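# Pull the tote out from beneath the desk

## Task

Bring the tote out from below the desk so that, at the end, it stands upright and no part of it is under the desk or resting on the desk. The utility cart must also be standing upright at the end, and the robot itself must not be toppled or leaning. The result only counts if the tote stays in place without the robot holding it.

## Robot and tools

ROBOT. The robot is a single-arm Hello Robot Stretch 3. It has a two-wheeled base, 0.33 m long and 0.34 m wide, with a vertical mast carrying a lift. A telescoping arm on the lift points out of the robot's RIGHT side, and a wrist with a two-finger gripper sits at its end. The base can only drive straight or turn in place; it cannot slide sideways. To move the gripper forward or back you drive the base. Turns pivot about the point between the wheels, 0.05 m behind the front edge. With the arm drawn in and the wrist folded, a turn sweeps a circle of 0.28 m radius; an unfolded level wrist reaches outside that circle. A loose object may occasionally be nudged by something else.

FRAMES. The base frame has its origin on the floor between the drive wheels, x forward, y to the left, z up. hand_pose is reported in this frame, located where the closed fingertips meet. With all wrist joints at zero, that hand frame has x up, y pointing back along the arm toward the mast, and z toward the rear. The odometry frame is the base frame as it was when the scene began. Headings are positive to the left, ranging -3.142 to 3.142.

execute_actions. Argument "actions" is a list holding one action or nothing (nothing just returns state and images). Optional "cameras" picks images: head_camera, nav_camera, wrist_camera or all; omit or null for all, [] for none. An action may contain:
- "base": exactly one command, and it is a relative offset from where the base last reported itself. {"translate_m": d} drives straight d metres, forward positive, d from -1 to 1. {"rotate_rad": d} turns in place d radians, left (counter-clockwise seen from above) positive, -3.2 to 3.2.
- "joints": a dictionary of absolute targets by joint name (not offsets). lift_m 0 to 1.1 m (arm height on the mast). arm_m 0 to 0.52 m (extension). wrist_yaw_rad -1.345 to 4.42 (0 aligns the gripper with the arm, positive swings it toward the front, 3.0 folds it over the base). wrist_pitch_rad -1.57 to 0.451 (0 level, negative tips fingers down). wrist_roll_rad -2.911 to 2.911 (0 puts the fingers side by side horizontally). gripper_m -0.089 to 0.179 (bigger is wider; the actual fingertip gap is somewhat less, by 0.007 near closed and 0.025 fully open, and zero under 0.007). head_pan_rad -3.953 to 1.73 (0 forward, positive left, -1.57 faces along the arm). head_tilt_rad -1.53 to 0.419 (negative looks down).
- "contact_limits": only {"arm_m": effort percent 1 to 100}; the arm's motion halts with contact_stop at roughly that motor effort (negative sense when retracting). Smaller means softer; far too small stops immediately. It also caps the arm's holding force until the next action.
All motions in an action begin at once and may finish at different times; each lasts at most 15 s. Joints or base you omit may still be driving toward an earlier target. An unknown key or out-of-range number rejects the call and nothing moves. If a call reports a stop, any later motion, wait or finish calls in the same reply are skipped.

wait: {"seconds": 0 to 10}; commands nothing and returns the same state and images.
zoom_image: {"camera", "region": [x0, y0, x1, y1]} in pixels of that camera's most recent full image, top-left origin, at most 504 by 504.
finished_scene: {"scene": number}; ends the current scene permanently and reports success. Only call it once the goal holds on its own.

RESULTS. base_status and joint_status tell how each motion ended: "done" (for the base, wheels turned the commanded amount even if slipping), "off_target" (stopped short and may keep pushing; for the base, something is blocking it), "contact_stop", "time_out", "torque_fault". After the last three, the old target is dropped. The arm and lift contact-stop when pressing firmly and then go slack until commanded again; a slack lift may sag under load or keep pressing. Base, wrist and head have no contact stop and will shove whatever they hit. A wrist servo that strains for several seconds switches off for 10 s and goes limp. on_its_own covers uncommanded things; "held at" there is a joint's held target, not its position. motor_effort is percent of maximum, positive toward higher joint values, bracketed peak over the last action; readings carry fixed and random errors. Positive wheel effort pushes forward. lidar_m has 12 distances in 30-degree sectors, first straight ahead then counter-clockwise (4th left, 7th behind, 10th right), taken in a plane 0.17 m above the floor, range 0.15 to 12 m, "-" for nothing; it misses glass, thin legs and things below that plane, and the robot's own parts can block sectors 5, 6, 9 and 10. wrist_depth_mm (45 to 1000) and head_depth_mm (280 to 4000, image sideways) are 7x7 grids of median depths, top left first. base_odometry counts wheel turns only. turned_by_wheels and turned_by_imu give rotation since the last result. base_tilt in degrees, forward and right positive, has a bias up to about 4 degrees. Camera calibration (intrinsics and base-to-camera transforms) is supplied and is only approximately right.

SPEED. Fast driving (0.30 m/s, 1.9 rad/s) needs the arm stowed: lift_m under 0.30, arm_m under 0.03, wrist_yaw_rad over 2.54. Otherwise 0.10 m/s and 0.63 rad/s. Shorter robot motion time is better.

GRIPPER. Grip by commanding a width below the object's; lower squeezes harder, though the stall guard eases off and heavy items may slip. Release with at least 0.02 above the contact value. Neither readings nor "done" confirm a hold.

CAUTIONS. Fold or unfold the wrist only with lift_m 0.32 to 0.95, pitch -0.4 and roll near 0; once folded the lift can drop to 0.25. With yaw under -0.4, keep pitch at -0.5 or lower. Pressing the arm into something rigid with the gripper above about 0.45 m can tip the robot, more so with a higher contact limit or a repeated push. Driving while holding, hooking or pushing an immovable object, or snagging furniture (especially reversing), can tip it. If it leans, reverse the last move in small steps, free the gripper, and lower lift_m to about 0.2. Avoid drops, slams, hard hits and forceful shoving, and do not knock the cart or tote over.

Each tool is called after "Call:" by a JSON object that holds its "name" and its "arguments", one argument or row to a line.

## Session

Call:
{"name": "execute_actions", "arguments": {
  "actions": []
}}

Scene clock: 0.00 s.
base_odometry: x=+0.000 y=+0.000 heading=+0.000 (m, m, rad; odometry frame)
turned_by_wheels: +0.000 (rad since the last result)
turned_by_imu: +0.000 (rad since the last result)
base_tilt: forward=-1.1 right=-1.5 (deg)
lidar_m: 1.64 1.12 1.34 1.75 1.77 2.11 1.85 2.15 2.62 1.99 2.05 1.79
head_depth_mm: 1703 1703 1712 1721 1696 1724 1720 / 1672 1674 1677 1673 1683 1675 1676 / 1602 1620 1629 1635 1636 1644 1648 / 1590 1600 1600 1614 1596 1606 1601 / 1552 1557 1569 1551 1552 1557 1562 / 1515 1514 1527 1524 1529 1541 1533 / 1496 1493 1493 1494 1487 1510 1502
base_status: not commanded
joint_positions: lift_m=+0.394 arm_m=-0.003 wrist_yaw_rad=+3.137 wrist_pitch_rad=-0.473 wrist_roll_rad=-0.007 gripper_m=+0.037 head_pan_rad=+0.013 head_tilt_rad=-0.007
joint_status: not commanded
motor_effort: left_wheel=-1 right_wheel=+0 lift_m=+20 arm_m=+0 wrist_yaw_rad=+0 wrist_pitch_rad=+5 wrist_roll_rad=+0 gripper_m=+0 head_pan_rad=+0 head_tilt_rad=+2 (%)
hand_pose: x=-0.0203 y=+0.0750 z=+0.3948 quat_wxyz=(+0.167, +0.685, +0.165, +0.689) (m; base frame)
wrist_depth_mm: - - - - - - - / - - - - - - - / - - - - - - - / 852 872 - 876 889 904 911 / 709 715 724 716 736 741 746 / 608 617 - 617 638 618 626 / 534 539 - 572 539 540 548
pictures: head_camera (sideways: a quarter turn clockwise sets it upright), nav_camera (sideways: a quarter turn counterclockwise sets it upright), wrist_camera
Images, in order (width x height): head_camera 896x504, nav_camera 672x504, wrist_camera 644x364.

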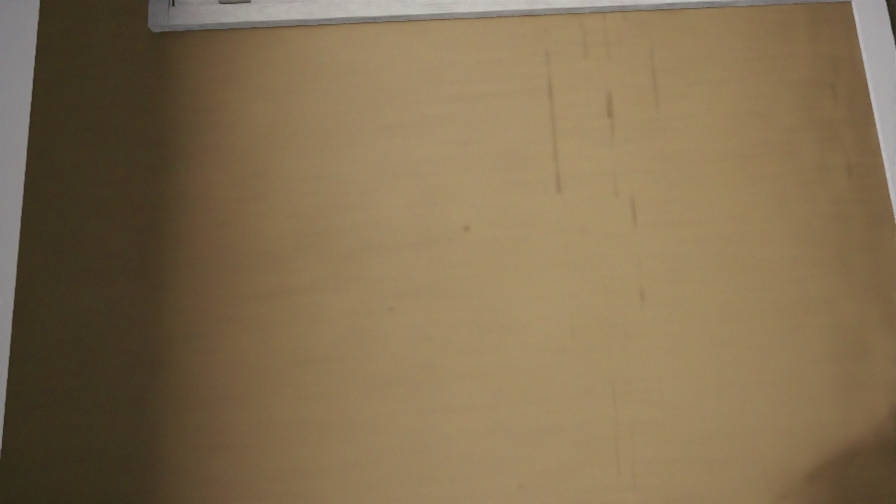

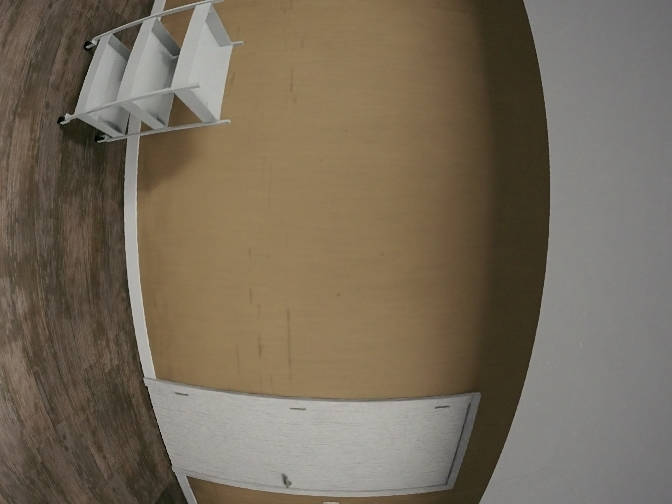

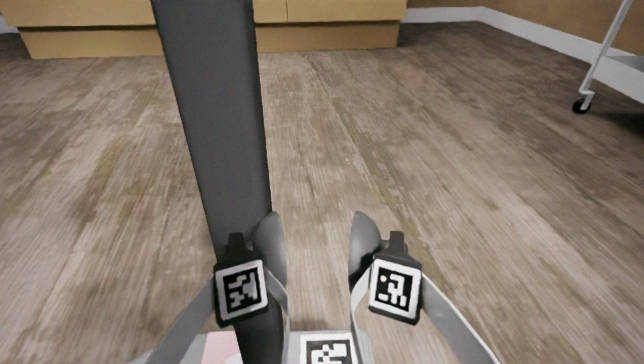

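Call:
{"name": "execute_actions", "arguments": {
  "actions": [
    {"joints":{"head_pan_rad":-2.0,"head_tilt_rad":-0.5}}
  ],
  "cameras": ["nav_camera"]
}}

Call:
{"name": "execute_actions", "arguments": {
  "actions": [
    {"joints":{"head_pan_rad":-3.9}}
  ],
  "cameras": ["nav_camera"]
}}

Scene clock: 7.00 s.
base_odometry: x=+0.000 y=+0.000 heading=+0.000 (m, m, rad; odometry frame)
turned_by_wheels: +0.000 (rad since the last result)
turned_by_imu: +0.001 (rad since the last result)
base_tilt: forward=-1.1 right=-1.5 (deg)
lidar_m: 1.64 1.12 1.34 1.75 1.77 2.10 1.85 2.15 2.61 1.99 2.05 1.79
head_depth_mm: 2064 2205 2377 2471 1891 1508 1233 / 2257 2451 2646 2629 1911 1503 1244 / 2535 2751 3009 2626 1908 1511 1243 / 2458 2642 2911 2638 1924 1508 1247 / 2277 2440 2635 2677 1938 1531 1249 / 2122 2286 2453 2580 1952 1529 1251 / 2014 2136 2279 2381 1949 1519 1258
base_status: not commanded
joint_positions: lift_m=+0.394 arm_m=-0.003 wrist_yaw_rad=+3.137 wrist_pitch_rad=-0.473 wrist_roll_rad=-0.007 gripper_m=+0.037 head_pan_rad=-1.993 head_tilt_rad=-0.494
joint_status: all done
motor_effort: left_wheel=+0(0) right_wheel=+0(0) lift_m=+20(20) arm_m=+0(0) wrist_yaw_rad=+0(1) wrist_pitch_rad=+6(6) wrist_roll_rad=+0(0) gripper_m=+0(0) head_pan_rad=-4(50) head_tilt_rad=-4(32) (%)
hand_pose: x=-0.0203 y=+0.0750 z=+0.3948 quat_wxyz=(+0.167, +0.685, +0.165, +0.689) (m; base frame)
wrist_depth_mm: - - - - - - - / - - - - - - - / - - - - - - - / 874 874 - 881 892 879 885 / 713 733 723 728 739 733 741 / 617 620 - 621 640 630 634 / 535 545 - 572 534 550 554
pictures: nav_camera (sideways: a quarter turn counterclockwise sets it upright)
camera_calibration (this result's frames):
nav_camera: T_world_to_cam=[[-0.201175, -0.437021, 0.876665, -1.09889], [-0.909842, 0.414951, -0.00193418, 0.0593734], [-0.362927, -0.798015, -0.481098, 0.585637], [0, 0, 0, 1]] pos_world=[0.0454951, -0.0375264, 1.24522]
Images, in order (width x height): nav_camera 672x504.

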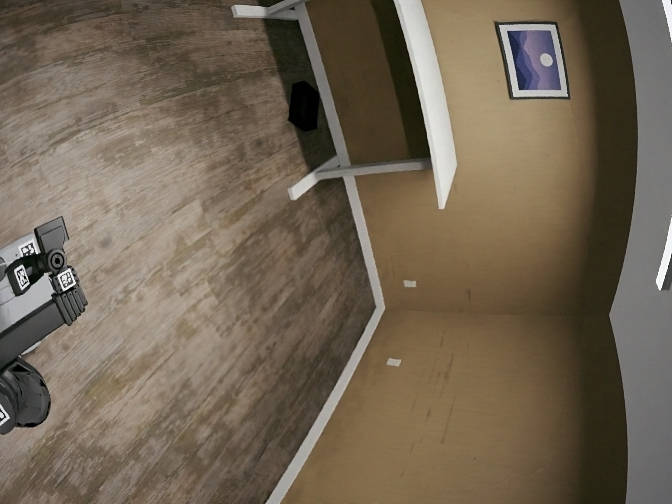

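Scene clock: 8.50 s.
base_odometry: x=+0.000 y=+0.000 heading=+0.000 (m, m, rad; odometry frame)
turned_by_wheels: +0.000 (rad since the last result)
turned_by_imu: +0.000 (rad since the last result)
base_tilt: forward=-1.2 right=-1.5 (deg)
lidar_m: 1.64 1.12 1.35 1.75 1.77 2.10 1.84 2.15 2.62 1.99 2.05 1.79
head_depth_mm: - - - - - - - / - - - - - - - / 2213 2388 1967 2186 1924 1517 1248 / 2332 2567 2840 2661 1925 1510 1241 / 2486 2732 3034 2643 1940 1515 1259 / 2389 2559 2721 2695 1940 1522 1254 / 2172 2278 2426 2522 1945 1521 1258
base_status: not commanded
joint_positions: lift_m=+0.394 arm_m=-0.003 wrist_yaw_rad=+3.137 wrist_pitch_rad=-0.473 wrist_roll_rad=-0.007 gripper_m=+0.037 head_pan_rad=-3.893 head_tilt_rad=-0.494
joint_status: all done
motor_effort: left_wheel=+0(1) right_wheel=+0(0) lift_m=+21(20) arm_m=+0(0) wrist_yaw_rad=-1(0) wrist_pitch_rad=+5(5) wrist_roll_rad=+0(0) gripper_m=+0(0) head_pan_rad=-5(49) head_tilt_rad=-3(4) (%)
hand_pose: x=-0.0203 y=+0.0750 z=+0.3948 quat_wxyz=(+0.167, +0.685, +0.165, +0.689) (m; base frame)
wrist_depth_mm: - - - - - - - / - - - - - - - / - - - - - - - / 841 857 - 872 878 876 896 / 721 718 727 726 752 733 739 / 607 619 - 617 634 627 633 / 542 547 - 562 533 552 552
pictures: nav_camera (sideways: a quarter turn counterclockwise sets it upright)
camera_calibration (this result's frames):
nav_camera: T_world_to_cam=[[-0.348585, 0.331717, 0.876614, -1.09792], [0.686805, 0.726839, -0.00193356, 0.049633], [-0.637799, 0.601389, -0.48119, 0.587434], [0, 0, 0, 1]] pos_world=[-0.0421427, -0.0251521, 1.24522]
Images, in order (width x height): nav_camera 672x504.

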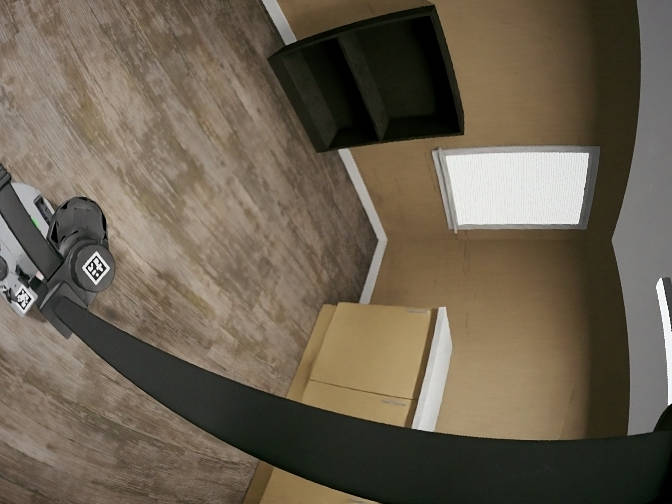

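Call:
{"name": "execute_actions", "arguments": {
  "actions": [
    {"base":{"rotate_rad":-1.5},"joints":{"head_pan_rad":0,"head_tilt_rad":-0.7,"lift_m":0.25}}
  ],
  "cameras": []
}}

Call:
{"name": "execute_actions", "arguments": {
  "actions": [
    {"base":{"translate_m":0.8}}
  ],
  "cameras": ["nav_camera","head_camera"]
}}

Scene clock: 14.93 s.
base_odometry: x=+0.000 y=+0.000 heading=-1.500 (m, m, rad; odometry frame)
turned_by_wheels: -1.500 (rad since the last result)
turned_by_imu: -1.505 (rad since the last result)
base_tilt: forward=-1.2 right=-1.4 (deg)
lidar_m: 2.00 2.05 1.74 1.64 1.25 1.85 1.75 1.79 2.11 1.85 2.17 2.55
head_depth_mm: 2100 2377 2590 1967 1572 1328 1125 / 2002 2307 2516 1957 1570 1318 1135 / 1910 2211 2433 1963 1586 1324 1130 / 1888 2244 2446 1978 1597 1332 1134 / 1853 2202 2415 1964 1590 1338 1138 / 1862 2168 2404 1982 1588 1331 1133 / 1829 2104 2371 1975 1584 1326 1142
base_status: done
joint_positions: lift_m=+0.250 arm_m=-0.003 wrist_yaw_rad=+3.137 wrist_pitch_rad=-0.474 wrist_roll_rad=-0.007 gripper_m=+0.037 head_pan_rad=-0.007 head_tilt_rad=-0.692
joint_status: all done
motor_effort: left_wheel=+2(10) right_wheel=-4(10) lift_m=+15(18) arm_m=+0(0) wrist_yaw_rad=+0(1) wrist_pitch_rad=+6(6) wrist_roll_rad=+0(0) gripper_m=+0(0) head_pan_rad=+5(52) head_tilt_rad=-5(20) (%)
hand_pose: x=-0.0203 y=+0.0749 z=+0.2506 quat_wxyz=(+0.167, +0.685, +0.165, +0.689) (m; base frame)
wrist_depth_mm: 936 - - - - - - / - - - - - - - / 779 785 - 797 815 817 806 / 621 625 - 634 640 642 649 / 518 527 - 543 540 539 535 / 454 - - - 463 452 452 / - - - - 385 394 395
pictures: none
No camera images: the call's "cameras" was empty. Leave "cameras" out to get every camera's image.

Scene clock: 19.37 s.
base_odometry: x=+0.057 y=-0.798 heading=-1.500 (m, m, rad; odometry frame)
turned_by_wheels: +0.000 (rad since the last result)
turned_by_imu: +0.002 (rad since the last result)
base_tilt: forward=-1.1 right=-1.5 (deg)
lidar_m: 1.59 1.37 1.79 1.69 1.73 1.66 2.55 2.60 2.06 2.06 2.10 1.21
head_depth_mm: 1385 1038 1818 1961 1577 1318 1134 / 1366 1039 1327 1851 1587 1331 1134 / 1342 1042 1725 1905 1579 1321 1139 / 1324 1045 1682 1899 1564 1318 1139 / 1292 1055 1679 1868 1546 1322 1133 / 1266 1062 1628 1852 1592 1331 1142 / 1259 1054 1614 1813 1581 1328 1144
base_status: done
joint_positions: lift_m=+0.250 arm_m=-0.003 wrist_yaw_rad=+3.137 wrist_pitch_rad=-0.474 wrist_roll_rad=-0.007 gripper_m=+0.037 head_pan_rad=-0.007 head_tilt_rad=-0.692
joint_status: not commanded
motor_effort: left_wheel=+3(12) right_wheel=-4(8) lift_m=+16(16) arm_m=+0(0) wrist_yaw_rad=+0(0) wrist_pitch_rad=+6(6) wrist_roll_rad=+0(0) gripper_m=+0(0) head_pan_rad=+5(5) head_tilt_rad=-3(4) (%)
hand_pose: x=-0.0203 y=+0.0749 z=+0.2506 quat_wxyz=(+0.167, +0.685, +0.165, +0.689) (m; base frame)
wrist_depth_mm: - - - - - - - / - - - - - - - / 761 794 - 797 801 807 842 / 625 625 - 638 639 643 654 / 518 528 - 541 533 531 538 / 452 - - - 462 447 458 / - - - - 387 395 397
pictures: head_camera (sideways: a quarter turn clockwise sets it upright), nav_camera (sideways: a quarter turn counterclockwise sets it upright)
camera_calibration (this result's frames):
head_camera: T_world_to_cam=[[-0.665395, 0.0414233, -0.745341, 1.00047], [0.0704651, 0.997486, -0.00747039, 0.00855192], [0.743158, -0.0574913, -0.666641, 0.823961], [0, 0, 0, 1]] pos_world=[0.0527731, -0.00260265, 1.29504]
nav_camera: T_world_to_cam=[[0.64461, -0.00902718, 0.764459, -0.957754], [-0.0131389, -0.999913, -0.000728556, 0.0523336], [0.764399, -0.00957449, -0.644672, 0.79157], [0, 0, 0, 1]] pos_world=[0.0129893, 0.0512621, 1.2425]
Images, in order (width x height): head_camera 896x504, nav_camera 672x504.

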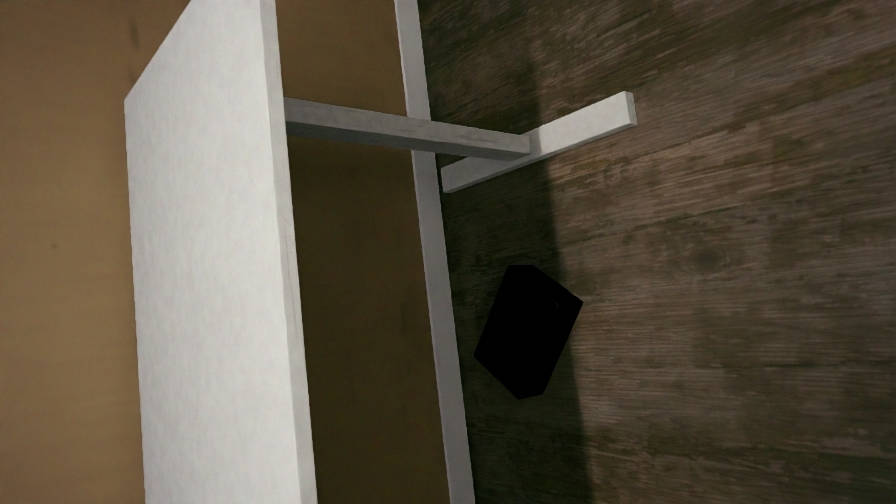

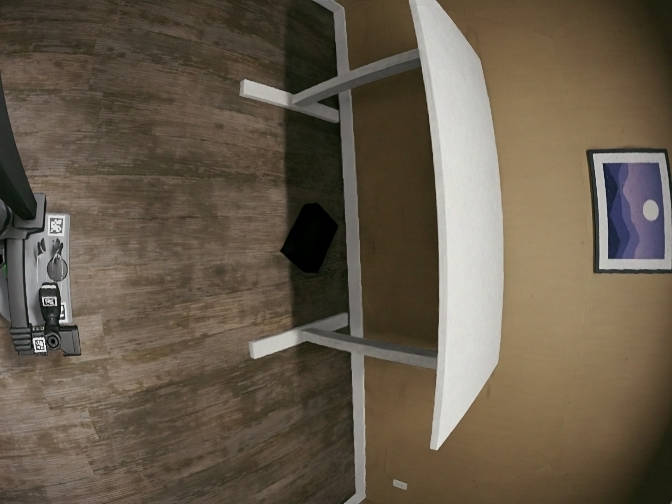

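Call:
{"name": "execute_actions", "arguments": {
  "actions": [
    {"base":{"translate_m":0.5}}
  ],
  "cameras": []
}}

Call:
{"name": "execute_actions", "arguments": {
  "actions": [
    {"base":{"rotate_rad":1.6},"joints":{"head_pan_rad":-1.57,"head_tilt_rad":-1.0}}
  ],
  "cameras": []
}}

Call:
{"name": "execute_actions", "arguments": {
  "actions": [
    {"joints":{"lift_m":0.4,"wrist_pitch_rad":-0.4}}
  ],
  "cameras": []
}}

Call:
{"name": "execute_actions", "arguments": {
  "actions": [
    {"joints":{"wrist_yaw_rad":0,"gripper_m":0.12}}
  ],
  "cameras": []
}}

Call:
{"name": "execute_actions", "arguments": {
  "actions": [
    {"joints":{"wrist_pitch_rad":-0.9,"arm_m":0.2}}
  ]
}}

Scene clock: 35.97 s.
base_odometry: x=+0.092 y=-1.297 heading=-1.500 (m, m, rad; odometry frame)
turned_by_wheels: +0.000 (rad since the last result)
turned_by_imu: +0.002 (rad since the last result)
base_tilt: forward=-1.2 right=-1.5 (deg)
lidar_m: 1.09 1.11 1.02 1.72 1.77 2.09 3.04 2.90 2.16 2.03 1.69 0.75
head_depth_mm: 938 1013 696 525 447 1321 1105 / 926 990 697 525 447 1265 1130 / 908 977 701 526 435 1328 1131 / 895 975 702 527 434 1310 1138 / 877 956 706 529 424 1319 1136 / 867 941 706 530 424 1292 1134 / 854 932 709 531 424 1304 1136
base_status: done
joint_positions: lift_m=+0.250 arm_m=-0.003 wrist_yaw_rad=+3.137 wrist_pitch_rad=-0.474 wrist_roll_rad=-0.007 gripper_m=+0.037 head_pan_rad=-0.007 head_tilt_rad=-0.692
joint_status: not commanded
motor_effort: left_wheel=+2(10) right_wheel=-4(8) lift_m=+16(15) arm_m=+0(0) wrist_yaw_rad=+0(1) wrist_pitch_rad=+6(6) wrist_roll_rad=+0(0) gripper_m=+0(0) head_pan_rad=+5(4) head_tilt_rad=-4(4) (%)
hand_pose: x=-0.0203 y=+0.0749 z=+0.2506 quat_wxyz=(+0.167, +0.685, +0.165, +0.689) (m; base frame)
wrist_depth_mm: - - - - - - - / - - - - - 963 - / 770 788 - 805 792 825 813 / 623 622 - 634 636 646 642 / 509 522 - 544 534 538 535 / 453 - - - 463 454 456 / - - - - 383 398 398
pictures: none
No camera images: the call's "cameras" was empty. Leave "cameras" out to get every camera's image.

Scene clock: 38.30 s.
base_odometry: x=+0.092 y=-1.297 heading=+0.100 (m, m, rad; odometry frame)
turned_by_wheels: +1.600 (rad since the last result)
turned_by_imu: +1.606 (rad since the last result)
base_tilt: forward=-1.2 right=-1.5 (deg)
lidar_m: 1.72 1.78 2.09 3.03 2.90 2.14 2.03 1.64 0.75 1.09 1.12 1.02
head_depth_mm: 665 540 453 1457 1336 1186 1069 / 664 538 454 1343 1319 1187 - / 664 537 452 1448 1325 1206 - / 659 537 451 1425 1330 1201 - / 658 536 451 1422 1298 1180 1078 / 658 534 451 1358 1320 1183 1071 / 657 536 451 1411 1326 1181 1066
base_status: done
joint_positions: lift_m=+0.250 arm_m=-0.003 wrist_yaw_rad=+3.137 wrist_pitch_rad=-0.474 wrist_roll_rad=-0.007 gripper_m=+0.037 head_pan_rad=-1.563 head_tilt_rad=-0.988
joint_status: all done
motor_effort: left_wheel=-3(10) right_wheel=+4(14) lift_m=+16(15) arm_m=+0(0) wrist_yaw_rad=+0(1) wrist_pitch_rad=+6(6) wrist_roll_rad=+0(0) gripper_m=+0(0) head_pan_rad=-4(50) head_tilt_rad=-6(27) (%)
hand_pose: x=-0.0203 y=+0.0749 z=+0.2506 quat_wxyz=(+0.167, +0.685, +0.165, +0.689) (m; base frame)
wrist_depth_mm: - - - - - - - / - - - - - - - / 782 777 - 797 809 822 838 / 619 621 - 631 636 636 648 / 511 526 - 542 540 533 532 / 453 - - - 463 453 454 / - - - - 380 397 396
pictures: none
No camera images: the call's "cameras" was empty. Leave "cameras" out to get every camera's image.

Scene clock: 40.50 s.
base_odometry: x=+0.092 y=-1.297 heading=+0.100 (m, m, rad; odometry frame)
turned_by_wheels: +0.000 (rad since the last result)
turned_by_imu: +0.001 (rad since the last result)
base_tilt: forward=-1.2 right=-1.5 (deg)
lidar_m: 1.72 1.78 2.09 3.04 2.90 2.13 2.02 1.64 0.75 1.09 1.12 1.02
head_depth_mm: 664 539 453 1447 1336 1185 1073 / 662 539 454 1347 1314 1194 - / 662 538 452 1452 1331 1220 - / 661 538 452 1419 1327 1222 - / 660 535 452 1433 1299 1189 1071 / 657 535 451 1366 1323 1188 1071 / 655 535 450 1415 1328 1188 1065
base_status: not commanded
joint_positions: lift_m=+0.400 arm_m=-0.003 wrist_yaw_rad=+3.137 wrist_pitch_rad=-0.422 wrist_roll_rad=-0.007 gripper_m=+0.037 head_pan_rad=-1.563 head_tilt_rad=-0.988
joint_status: all done
motor_effort: left_wheel=-4(4) right_wheel=+4(4) lift_m=+25(26) arm_m=+0(0) wrist_yaw_rad=+0(0) wrist_pitch_rad=+10(11) wrist_roll_rad=+0(0) gripper_m=+0(0) head_pan_rad=-3(4) head_tilt_rad=-6(6) (%)
hand_pose: x=-0.0202 y=+0.0818 z=+0.4115 quat_wxyz=(+0.149, +0.689, +0.147, +0.694) (m; base frame)
wrist_depth_mm: - - - - - - - / - - - - - - - / - - - - - - - / 937 949 - 971 964 973 979 / 770 772 - 778 803 798 802 / 652 649 - 655 686 664 667 / 571 571 549 587 554 572 578
pictures: none
No camera images: the call's "cameras" was empty. Leave "cameras" out to get every camera's image.

Scene clock: 43.07 s.
base_odometry: x=+0.092 y=-1.297 heading=+0.100 (m, m, rad; odometry frame)
turned_by_wheels: +0.000 (rad since the last result)
turned_by_imu: +0.001 (rad since the last result)
base_tilt: forward=-1.1 right=-1.5 (deg)
lidar_m: 1.72 1.79 2.09 3.05 2.91 2.14 2.03 1.65 0.75 1.09 1.12 1.02
head_depth_mm: 662 540 454 1453 1332 1194 1074 / 665 537 453 1342 1311 1202 - / 659 537 453 1448 1321 1228 - / 659 535 452 1426 1322 1184 - / 659 535 452 1425 1322 1178 1073 / 657 536 451 1362 1319 1180 1072 / 656 533 451 1411 1330 1179 1067
base_status: not commanded
joint_positions: lift_m=+0.400 arm_m=-0.003 wrist_yaw_rad=+0.002 wrist_pitch_rad=-0.422 wrist_roll_rad=-0.007 gripper_m=+0.120 head_pan_rad=-1.563 head_tilt_rad=-0.988
joint_status: all done
motor_effort: left_wheel=-3(4) right_wheel=+4(4) lift_m=+25(25) arm_m=+0(0) wrist_yaw_rad=-2(4) wrist_pitch_rad=+10(10) wrist_roll_rad=+0(0) gripper_m=+1(92) head_pan_rad=-4(4) head_tilt_rad=-5(6) (%)
hand_pose: x=-0.0211 y=-0.3660 z=+0.4115 quat_wxyz=(+0.694, +0.149, -0.689, -0.147) (m; base frame)
wrist_depth_mm: 740 751 779 787 820 831 412 / 800 816 836 862 890 896 431 / 859 877 922 946 945 963 476 / 903 930 929 958 937 850 968 / 778 771 757 742 788 605 802 / 644 - 653 644 656 - 683 / 575 553 552 569 575 550 580
pictures: none
No camera images: the call's "cameras" was empty. Leave "cameras" out to get every camera's image.

Scene clock: 45.80 s.
base_odometry: x=+0.092 y=-1.297 heading=+0.100 (m, m, rad; odometry frame)
turned_by_wheels: +0.000 (rad since the last result)
turned_by_imu: +0.001 (rad since the last result)
base_tilt: forward=-1.2 right=-1.5 (deg)
lidar_m: 1.72 1.78 2.09 3.05 2.91 2.14 2.03 1.65 0.75 1.09 1.12 1.02
head_depth_mm: 665 538 453 1454 1329 1188 1074 / 661 538 453 1345 1311 1201 - / 659 537 453 1438 1340 1184 - / 659 536 452 1443 1282 1190 - / 658 535 451 1426 1307 1185 1070 / 658 535 451 1363 1323 1191 1069 / 657 535 451 1415 1328 1186 1064
base_status: not commanded
joint_positions: lift_m=+0.400 arm_m=+0.200 wrist_yaw_rad=+0.000 wrist_pitch_rad=-0.905 wrist_roll_rad=-0.007 gripper_m=+0.120 head_pan_rad=-1.563 head_tilt_rad=-0.988
joint_status: all done
motor_effort: left_wheel=-4(4) right_wheel=+4(4) lift_m=+25(25) arm_m=+4(4) wrist_yaw_rad=+0(2) wrist_pitch_rad=+2(9) wrist_roll_rad=+0(0) gripper_m=+1(0) head_pan_rad=-4(4) head_tilt_rad=-5(6) (%)
hand_pose: x=-0.0216 y=-0.4841 z=+0.3221 quat_wxyz=(+0.638, +0.310, -0.633, -0.308) (m; base frame)
wrist_depth_mm: 687 695 713 722 743 733 761 / 642 629 612 664 673 650 425 / 586 543 582 585 610 594 412 / 537 535 545 546 557 543 543 / 492 501 495 503 510 512 495 / 460 - 472 472 480 - 457 / 434 431 437 437 444 446 429
pictures: head_camera (sideways: a quarter turn clockwise sets it upright), nav_camera (sideways: a quarter turn counterclockwise sets it upright), wrist_camera
camera_calibration (this result's frames):
head_camera: T_world_to_cam=[[0.0301399, 0.854235, -0.519012, 0.701328], [0.998378, -0.0508142, -0.025657, 0.0265622], [-0.0482904, -0.517397, -0.854382, 1.07291], [0, 0, 0, 1]] pos_world=[0.00415416, -0.0426285, 1.28135]
nav_camera: T_world_to_cam=[[0.00199666, -0.839457, 0.543422, -0.665816], [-0.999998, -0.00166374, 0.00110413, 0.0559675], [-0.0000227561, -0.543424, -0.839459, 1.04954], [0, 0, 0, 1]] pos_world=[0.0573207, 0.0115119, 1.2428]
wrist_camera: T_world_to_cam=[[-0.999558, 0.0146514, 0.0258487, -0.0269491], [-0.000331581, 0.864413, -0.502782, 0.616601], [-0.0297104, -0.502568, -0.864027, 0.200029], [0, 0, 0, 1]] pos_world=[-0.0207898, -0.432075, 0.483543]
Images, in order (width x height): head_camera 896x504, nav_camera 672x504, wrist_camera 644x364.

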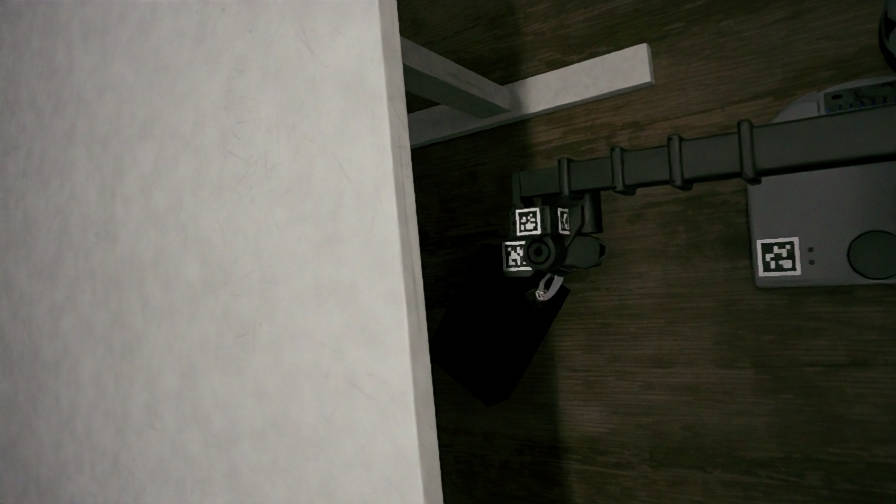

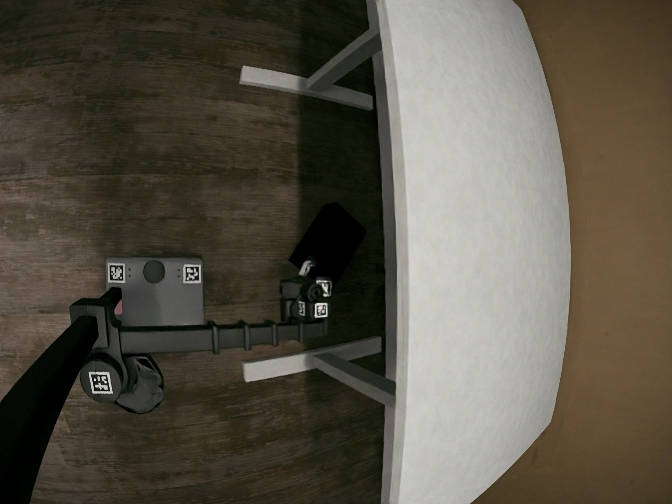

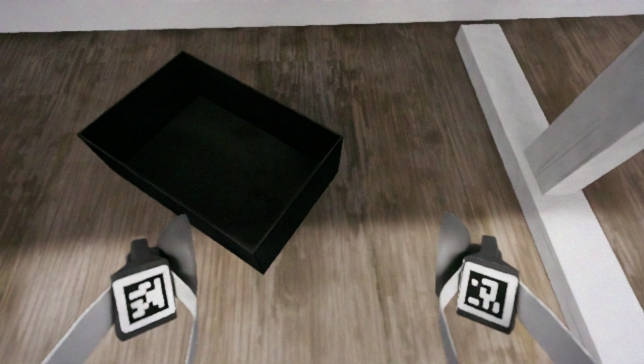

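Call:
{"name": "execute_actions", "arguments": {
  "actions": [
    {"joints":{"wrist_pitch_rad":-1.57,"arm_m":0.45,"wrist_roll_rad":0.58,"lift_m":0.33}}
  ],
  "cameras": ["wrist_camera"]
}}

Scene clock: 57.27 s.
base_odometry: x=+0.092 y=-1.297 heading=+0.100 (m, m, rad; odometry frame)
turned_by_wheels: +0.000 (rad since the last result)
turned_by_imu: +0.001 (rad since the last result)
base_tilt: forward=-1.2 right=-1.5 (deg)
lidar_m: 1.72 1.79 2.09 3.04 2.90 2.13 2.03 1.65 0.75 1.09 1.12 1.02
head_depth_mm: 663 538 453 1463 1327 1188 1070 / 661 537 452 1351 1322 1189 - / 661 536 453 1450 1319 1205 - / 661 537 452 900 1326 1197 - / 657 535 450 1417 1305 1176 1073 / 657 535 450 1359 1327 1185 1078 / 656 533 449 1407 1316 1177 1062
base_status: not commanded
joint_positions: lift_m=+0.330 arm_m=+0.450 wrist_yaw_rad=+0.000 wrist_pitch_rad=-1.557 wrist_roll_rad=+0.577 gripper_m=+0.120 head_pan_rad=-1.563 head_tilt_rad=-0.988
joint_status: all done
joint sent to its limit — the command would take wrist_pitch_rad past its lower limit, so that joint was sent only as far as its limit.
motor_effort: left_wheel=-4(4) right_wheel=+4(4) lift_m=+16(22) arm_m=+4(5) wrist_yaw_rad=+0(1) wrist_pitch_rad=-4(6) wrist_roll_rad=+1(2) gripper_m=+0(0) head_pan_rad=-4(4) head_tilt_rad=-5(6) (%)
hand_pose: x=-0.0216 y=-0.5741 z=+0.2124 quat_wxyz=(+0.339, +0.335, -0.626, -0.618) (m; base frame)
wrist_depth_mm: 315 311 308 349 353 355 355 / 346 348 352 356 361 363 365 / 356 355 358 365 369 372 375 / 366 363 368 375 379 383 385 / 362 367 364 386 386 388 398 / 381 - 392 393 398 - 405 / 393 395 402 403 411 415 410
pictures: wrist_camera
camera_calibration (this result's frames):
wrist_camera: T_world_to_cam=[[-0.83603, 0.548226, 0.0224015, 0.28769], [0.546308, 0.827922, 0.126859, 0.496339], [0.0510005, 0.118296, -0.991668, 0.445388], [0, 0, 0, 1]] pos_world=[-0.0533512, -0.621336, 0.372267]
Images, in order (width x height): wrist_camera 644x364.

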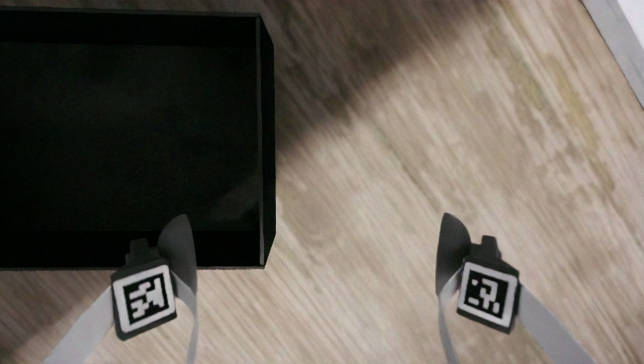

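Call:
{"name": "execute_actions", "arguments": {
  "actions": [
    {"joints":{"arm_m":0.52}}
  ],
  "cameras": []
}}

Call:
{"name": "execute_actions", "arguments": {
  "actions": [
    {"joints":{"lift_m":0.17}}
  ],
  "cameras": ["wrist_camera"]
}}

Call:
{"name": "execute_actions", "arguments": {
  "actions": [
    {"joints":{"gripper_m":-0.03}}
  ],
  "cameras": []
}}

Call:
{"name": "execute_actions", "arguments": {
  "actions": [
    {"joints":{"arm_m":0.1}}
  ],
  "cameras": ["wrist_camera","nav_camera"]
}}

Scene clock: 65.00 s.
base_odometry: x=+0.092 y=-1.297 heading=+0.100 (m, m, rad; odometry frame)
turned_by_wheels: +0.000 (rad since the last result)
turned_by_imu: +0.001 (rad since the last result)
base_tilt: forward=-1.2 right=-1.5 (deg)
lidar_m: 1.72 1.78 2.08 3.04 2.91 2.14 2.03 1.64 0.75 1.09 1.12 1.02
head_depth_mm: 664 539 454 1448 1326 1191 1072 / 662 538 453 1346 1318 1183 - / 659 536 452 1442 1327 1201 - / 660 536 451 1388 1327 1191 - / 657 537 451 1436 1306 1188 1066 / 658 535 451 1367 1331 1184 1069 / 656 534 450 1424 1323 1182 1068
base_status: not commanded
joint_positions: lift_m=+0.330 arm_m=+0.517 wrist_yaw_rad=+0.000 wrist_pitch_rad=-1.557 wrist_roll_rad=+0.577 gripper_m=+0.120 head_pan_rad=-1.563 head_tilt_rad=-0.988
joint_status: all done
joint sent to its limit — the command would take arm_m past its upper limit, so that joint was sent only as far as its limit.
motor_effort: left_wheel=-4(4) right_wheel=+4(4) lift_m=+15(15) arm_m=+4(5) wrist_yaw_rad=+0(1) wrist_pitch_rad=-4(4) wrist_roll_rad=+1(1) gripper_m=+0(0) head_pan_rad=-4(4) head_tilt_rad=-6(6) (%)
hand_pose: x=-0.0216 y=-0.6411 z=+0.2125 quat_wxyz=(+0.339, +0.335, -0.625, -0.618) (m; base frame)
wrist_depth_mm: 342 343 346 352 352 360 351 / 346 350 353 357 361 366 368 / 355 355 361 365 370 370 375 / 361 365 367 374 376 380 385 / 366 372 378 383 389 392 397 / 357 - 365 392 395 - 405 / 348 397 403 406 406 415 416
pictures: none
No camera images: the call's "cameras" was empty. Leave "cameras" out to get every camera's image.

Scene clock: 67.30 s.
base_odometry: x=+0.092 y=-1.297 heading=+0.100 (m, m, rad; odometry frame)
turned_by_wheels: +0.000 (rad since the last result)
turned_by_imu: +0.001 (rad since the last result)
base_tilt: forward=-1.2 right=-1.4 (deg)
lidar_m: 1.72 1.79 2.09 3.03 2.90 2.13 2.03 1.64 0.75 1.09 1.12 1.02
head_depth_mm: 664 538 453 1458 1338 1189 1075 / 661 538 453 1338 1311 1188 - / 661 537 451 1441 1329 1198 - / 657 536 452 424 1322 1197 - / 657 535 451 1420 1299 1185 1075 / 657 535 451 1361 1333 1181 1067 / 657 534 450 1414 1319 1191 1067
base_status: not commanded
joint_positions: lift_m=+0.170 arm_m=+0.517 wrist_yaw_rad=+0.000 wrist_pitch_rad=-1.557 wrist_roll_rad=+0.577 gripper_m=+0.120 head_pan_rad=-1.563 head_tilt_rad=-0.988
joint_status: all done
motor_effort: left_wheel=-3(3) right_wheel=+4(4) lift_m=+15(14) arm_m=+4(4) wrist_yaw_rad=+0(1) wrist_pitch_rad=-4(4) wrist_roll_rad=+1(1) gripper_m=+1(0) head_pan_rad=-4(4) head_tilt_rad=-6(6) (%)
hand_pose: x=-0.0216 y=-0.6411 z=+0.0525 quat_wxyz=(+0.339, +0.335, -0.625, -0.618) (m; base frame)
wrist_depth_mm: 190 192 194 197 199 200 202 / 190 185 181 201 203 206 208 / 198 200 202 204 209 210 212 / 203 205 207 209 214 214 217 / 207 208 211 215 219 220 222 / 214 - 216 220 223 - 229 / 217 221 221 225 230 234 234
pictures: wrist_camera
camera_calibration (this result's frames):
wrist_camera: T_world_to_cam=[[-0.836029, 0.548217, 0.0226537, 0.327995], [0.546309, 0.827862, 0.127239, 0.57206], [0.0510007, 0.118752, -0.991613, 0.294952], [0, 0, 0, 1]] pos_world=[-0.0533513, -0.688425, 0.212259]
Images, in order (width x height): wrist_camera 644x364.

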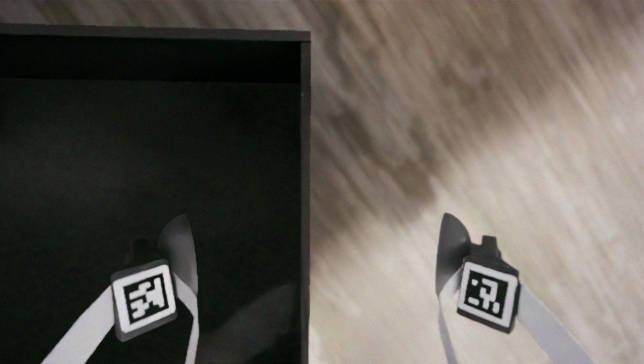

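Scene clock: 69.30 s.
base_odometry: x=+0.092 y=-1.297 heading=+0.100 (m, m, rad; odometry frame)
turned_by_wheels: +0.000 (rad since the last result)
turned_by_imu: +0.001 (rad since the last result)
base_tilt: forward=-1.1 right=-1.5 (deg)
lidar_m: 1.72 1.79 2.09 3.04 2.90 2.13 2.03 1.65 0.75 1.09 1.12 1.02
head_depth_mm: 665 539 453 1462 1336 1184 1074 / 660 537 454 1343 1309 1185 - / 659 537 452 1451 1325 1195 - / 661 535 452 425 1320 1194 - / 657 535 451 1428 1301 1186 1069 / 657 535 451 1367 1323 1182 1072 / 654 533 451 1415 1320 1188 1061
base_status: not commanded
joint_positions: lift_m=+0.170 arm_m=+0.517 wrist_yaw_rad=+0.000 wrist_pitch_rad=-1.557 wrist_roll_rad=+0.577 gripper_m=-0.029 head_pan_rad=-1.563 head_tilt_rad=-0.988
joint_status: all done
motor_effort: left_wheel=-3(4) right_wheel=+2(4) lift_m=+16(16) arm_m=+3(4) wrist_yaw_rad=+0(0) wrist_pitch_rad=-4(4) wrist_roll_rad=+1(1) gripper_m=-15(96) head_pan_rad=-4(4) head_tilt_rad=-6(6) (%)
hand_pose: x=-0.0216 y=-0.6411 z=+0.0524 quat_wxyz=(+0.339, +0.335, -0.625, -0.618) (m; base frame)
wrist_depth_mm: 190 114 193 196 198 201 202 / 193 187 182 199 203 205 207 / 198 199 202 206 208 210 212 / 203 205 206 210 213 215 217 / 207 208 211 211 218 220 222 / 214 213 215 - 224 225 228 / 217 221 223 227 231 232 235
pictures: none
No camera images: the call's "cameras" was empty. Leave "cameras" out to get every camera's image.

Scene clock: 73.57 s.
base_odometry: x=+0.092 y=-1.297 heading=+0.100 (m, m, rad; odometry frame)
turned_by_wheels: +0.000 (rad since the last result)
turned_by_imu: +0.001 (rad since the last result)
base_tilt: forward=-1.2 right=-1.4 (deg)
lidar_m: 1.72 1.79 2.09 3.04 2.91 2.13 2.03 1.64 0.75 1.09 1.12 1.02
head_depth_mm: 662 539 453 1463 1329 1186 1072 / 659 539 454 1348 1317 1187 - / 662 537 452 1455 1327 1184 - / 659 537 451 1446 1322 1179 - / 658 535 450 1440 1325 1179 1072 / 659 536 451 1417 1332 1177 1070 / 656 536 450 1415 1329 1184 1070
base_status: not commanded
joint_positions: lift_m=+0.170 arm_m=+0.101 wrist_yaw_rad=-0.002 wrist_pitch_rad=-1.481 wrist_roll_rad=+0.585 gripper_m=-0.029 head_pan_rad=-1.563 head_tilt_rad=-0.988
joint_status: all done
on_its_own: wrist_pitch_rad is at rest, and its effort (-38) is outside its rest range (-20 to +32)
motor_effort: left_wheel=-3(3) right_wheel=-1(2) lift_m=+16(17) arm_m=-11(10) wrist_yaw_rad=+2(1) wrist_pitch_rad=-38(39) wrist_roll_rad=-2(2) gripper_m=-16(16) head_pan_rad=-4(4) head_tilt_rad=-6(6) (%)
hand_pose: x=-0.0216 y=-0.2445 z=+0.0515 quat_wxyz=(+0.349, +0.318, -0.650, -0.595) (m; base frame)
wrist_depth_mm: 194 164 140 121 203 204 204 / 205 206 207 193 209 208 207 / 209 208 208 208 209 210 208 / 212 212 211 210 212 212 211 / 215 213 212 212 215 215 213 / 218 217 216 - 218 217 - / 219 219 220 221 - - -
pictures: nav_camera (sideways: a quarter turn counterclockwise sets it upright), wrist_camera
camera_calibration (this result's frames):
nav_camera: T_world_to_cam=[[0.00199075, -0.839457, 0.543422, -0.665816], [-0.999998, -0.00165671, 0.00110413, 0.0559675], [-0.0000265778, -0.543424, -0.839459, 1.04954], [0, 0, 0, 1]] pos_world=[0.0573208, 0.0115115, 1.2428]
wrist_camera: T_world_to_cam=[[-0.830521, 0.55664, -0.019646, 0.114938], [0.554544, 0.829665, 0.0643188, 0.247685], [0.052102, 0.0425236, -0.997736, 0.228646], [0, 0, 0, 1]] pos_world=[-0.0538071, -0.279198, 0.214455]
Images, in order (width x height): nav_camera 672x504, wrist_camera 644x364.

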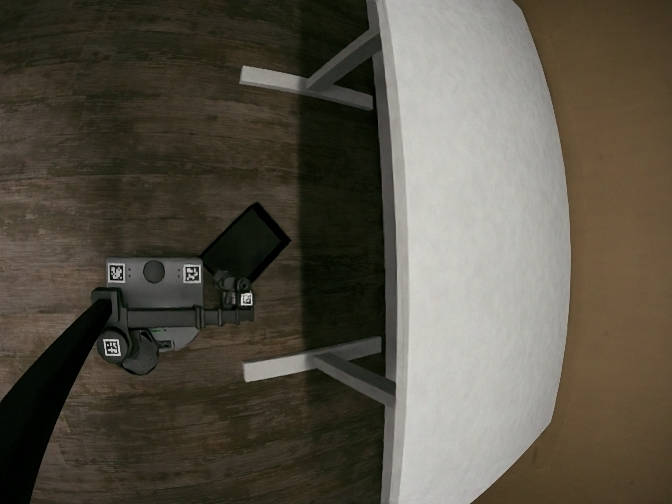

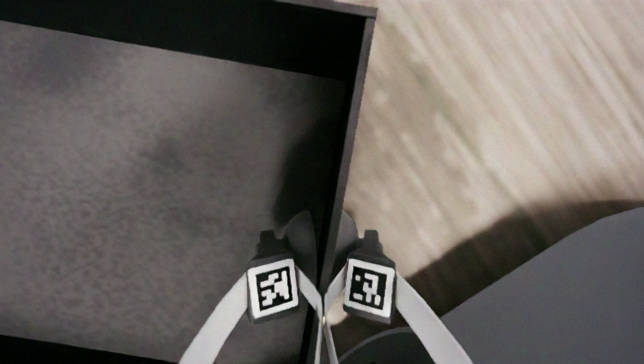

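Back off slightly, rotate left to swing it out.

Call:
{"name": "execute_actions", "arguments": {
  "actions": [
    {"joints":{"arm_m":0.14},"base":{"rotate_rad":1.6}}
  ],
  "cameras": []
}}

Call:
{"name": "execute_actions", "arguments": {
  "actions": [
    {"joints":{"gripper_m":0.08}}
  ],
  "cameras": []
}}

Call:
{"name": "execute_actions", "arguments": {
  "actions": [
    {"joints":{"lift_m":0.3,"head_pan_rad":-2.2}}
  ],
  "cameras": ["nav_camera"]
}}

Scene clock: 80.47 s.
base_odometry: x=+0.092 y=-1.297 heading=+1.700 (m, m, rad; odometry frame)
turned_by_wheels: +1.600 (rad since the last result)
turned_by_imu: +1.608 (rad since the last result)
base_tilt: forward=-1.2 right=-1.5 (deg)
lidar_m: 3.04 2.89 2.12 2.03 1.59 0.75 1.10 1.13 1.02 1.72 1.80 2.09
head_depth_mm: 710 1910 1739 1471 1329 1190 1070 / 1584 1915 1735 1470 1341 1189 - / 1568 1863 1735 1498 1330 1183 - / 1553 1859 1731 1496 1325 1160 - / 1541 1831 1725 1508 1327 1181 1069 / 1525 1802 1732 1507 1327 1178 1073 / 1523 1805 1734 1506 1324 1180 1065
base_status: done
joint_positions: lift_m=+0.170 arm_m=+0.140 wrist_yaw_rad=-0.004 wrist_pitch_rad=-1.550 wrist_roll_rad=+0.589 gripper_m=-0.029 head_pan_rad=-1.563 head_tilt_rad=-0.988
joint_status: all done
motor_effort: left_wheel=-4(8) right_wheel=+5(17) lift_m=+18(17) arm_m=+3(9) wrist_yaw_rad=+3(4) wrist_pitch_rad=-7(38) wrist_roll_rad=-5(5) gripper_m=-15(16) head_pan_rad=-3(3) head_tilt_rad=-6(6) (%)
hand_pose: x=-0.0216 y=-0.2658 z=+0.0522 quat_wxyz=(+0.336, +0.328, -0.630, -0.618) (m; base frame)
wrist_depth_mm: 152 134 120 121 199 202 204 / 195 196 198 200 205 205 207 / 200 201 202 204 210 211 212 / 204 205 207 210 214 215 217 / 209 210 210 212 218 222 222 / 213 215 215 - 224 224 - / 219 221 222 226 228 - -
pictures: none
No camera images: the call's "cameras" was empty. Leave "cameras" out to get every camera's image.

Scene clock: 82.07 s.
base_odometry: x=+0.092 y=-1.297 heading=+1.700 (m, m, rad; odometry frame)
turned_by_wheels: +0.000 (rad since the last result)
turned_by_imu: +0.000 (rad since the last result)
base_tilt: forward=-1.2 right=-1.5 (deg)
lidar_m: 3.04 2.89 2.12 2.02 1.59 0.75 1.09 1.13 1.02 1.72 1.80 2.08
head_depth_mm: 707 1915 1736 1467 1322 1185 1077 / 1587 1894 1736 1465 1333 1188 - / 1567 1882 1745 1502 1324 1183 - / 1553 1863 1719 1514 1331 1168 - / 1540 1817 1752 1509 1324 1178 1067 / 1526 1838 1731 1498 1318 1183 1068 / 1528 1801 1735 1500 1329 1182 1068
base_status: not commanded
joint_positions: lift_m=+0.170 arm_m=+0.140 wrist_yaw_rad=-0.002 wrist_pitch_rad=-1.556 wrist_roll_rad=+0.584 gripper_m=+0.080 head_pan_rad=-1.563 head_tilt_rad=-0.988
joint_status: all done
motor_effort: left_wheel=-4(4) right_wheel=+5(5) lift_m=+17(17) arm_m=+3(3) wrist_yaw_rad=+1(3) wrist_pitch_rad=-4(7) wrist_roll_rad=-2(5) gripper_m=+0(86) head_pan_rad=-4(3) head_tilt_rad=-5(6) (%)
hand_pose: x=-0.0216 y=-0.2643 z=+0.0523 quat_wxyz=(+0.337, +0.332, -0.627, -0.619) (m; base frame)
wrist_depth_mm: 160 141 125 118 200 201 203 / 194 195 198 200 204 206 208 / 199 201 202 204 210 211 214 / 203 204 209 210 214 215 218 / 209 209 212 214 217 221 222 / 214 215 217 219 224 226 - / 219 222 223 226 230 - -
pictures: none
No camera images: the call's "cameras" was empty. Leave "cameras" out to get every camera's image.

Scene clock: 84.07 s.
base_odometry: x=+0.092 y=-1.297 heading=+1.700 (m, m, rad; odometry frame)
turned_by_wheels: +0.000 (rad since the last result)
turned_by_imu: +0.000 (rad since the last result)
base_tilt: forward=-1.2 right=-1.5 (deg)
lidar_m: 3.03 2.90 2.12 2.03 1.60 0.75 1.10 1.13 1.02 1.73 1.79 2.09
head_depth_mm: 664 539 454 1425 1331 1188 - / 663 538 460 1502 1324 1204 - / 661 537 486 1499 1326 1203 - / 660 536 1448 1506 1321 1218 - / 660 568 1737 1486 1343 1154 1055 / 657 1925 1724 1496 1325 1150 1069 / 679 1861 1735 1501 1325 1160 1066
base_status: not commanded
joint_positions: lift_m=+0.300 arm_m=+0.140 wrist_yaw_rad=-0.002 wrist_pitch_rad=-1.557 wrist_roll_rad=+0.584 gripper_m=+0.080 head_pan_rad=-2.193 head_tilt_rad=-0.988
joint_status: all done
motor_effort: left_wheel=-4(4) right_wheel=+5(5) lift_m=+25(26) arm_m=+3(3) wrist_yaw_rad=+1(1) wrist_pitch_rad=-4(4) wrist_roll_rad=-2(2) gripper_m=+0(0) head_pan_rad=-4(45) head_tilt_rad=-6(6) (%)
hand_pose: x=-0.0216 y=-0.2640 z=+0.1819 quat_wxyz=(+0.337, +0.332, -0.627, -0.619) (m; base frame)
wrist_depth_mm: 312 317 318 323 325 329 329 / 317 320 321 326 331 332 342 / 326 326 331 333 340 340 345 / 331 335 338 340 348 347 354 / 342 342 347 350 354 - - / 300 318 342 353 - - - / 360 363 365 369 - - -
pictures: nav_camera (sideways: a quarter turn counterclockwise sets it upright)
camera_calibration (this result's frames):
nav_camera: T_world_to_cam=[[-0.492841, -0.679568, 0.543411, -0.662782], [-0.809103, 0.587666, 0.00110422, 0.054803], [-0.320094, -0.439131, -0.839466, 1.0515], [0, 0, 0, 1]] pos_world=[0.0542738, -0.0208659, 1.2428]
Images, in order (width x height): nav_camera 672x504.

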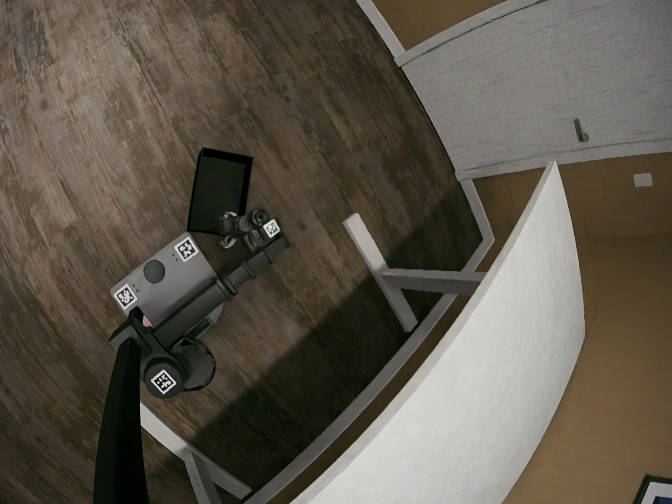

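Call:
{"name": "finished_scene", "arguments": {
  "scene": 1
}}

The scene is finished: the task was done.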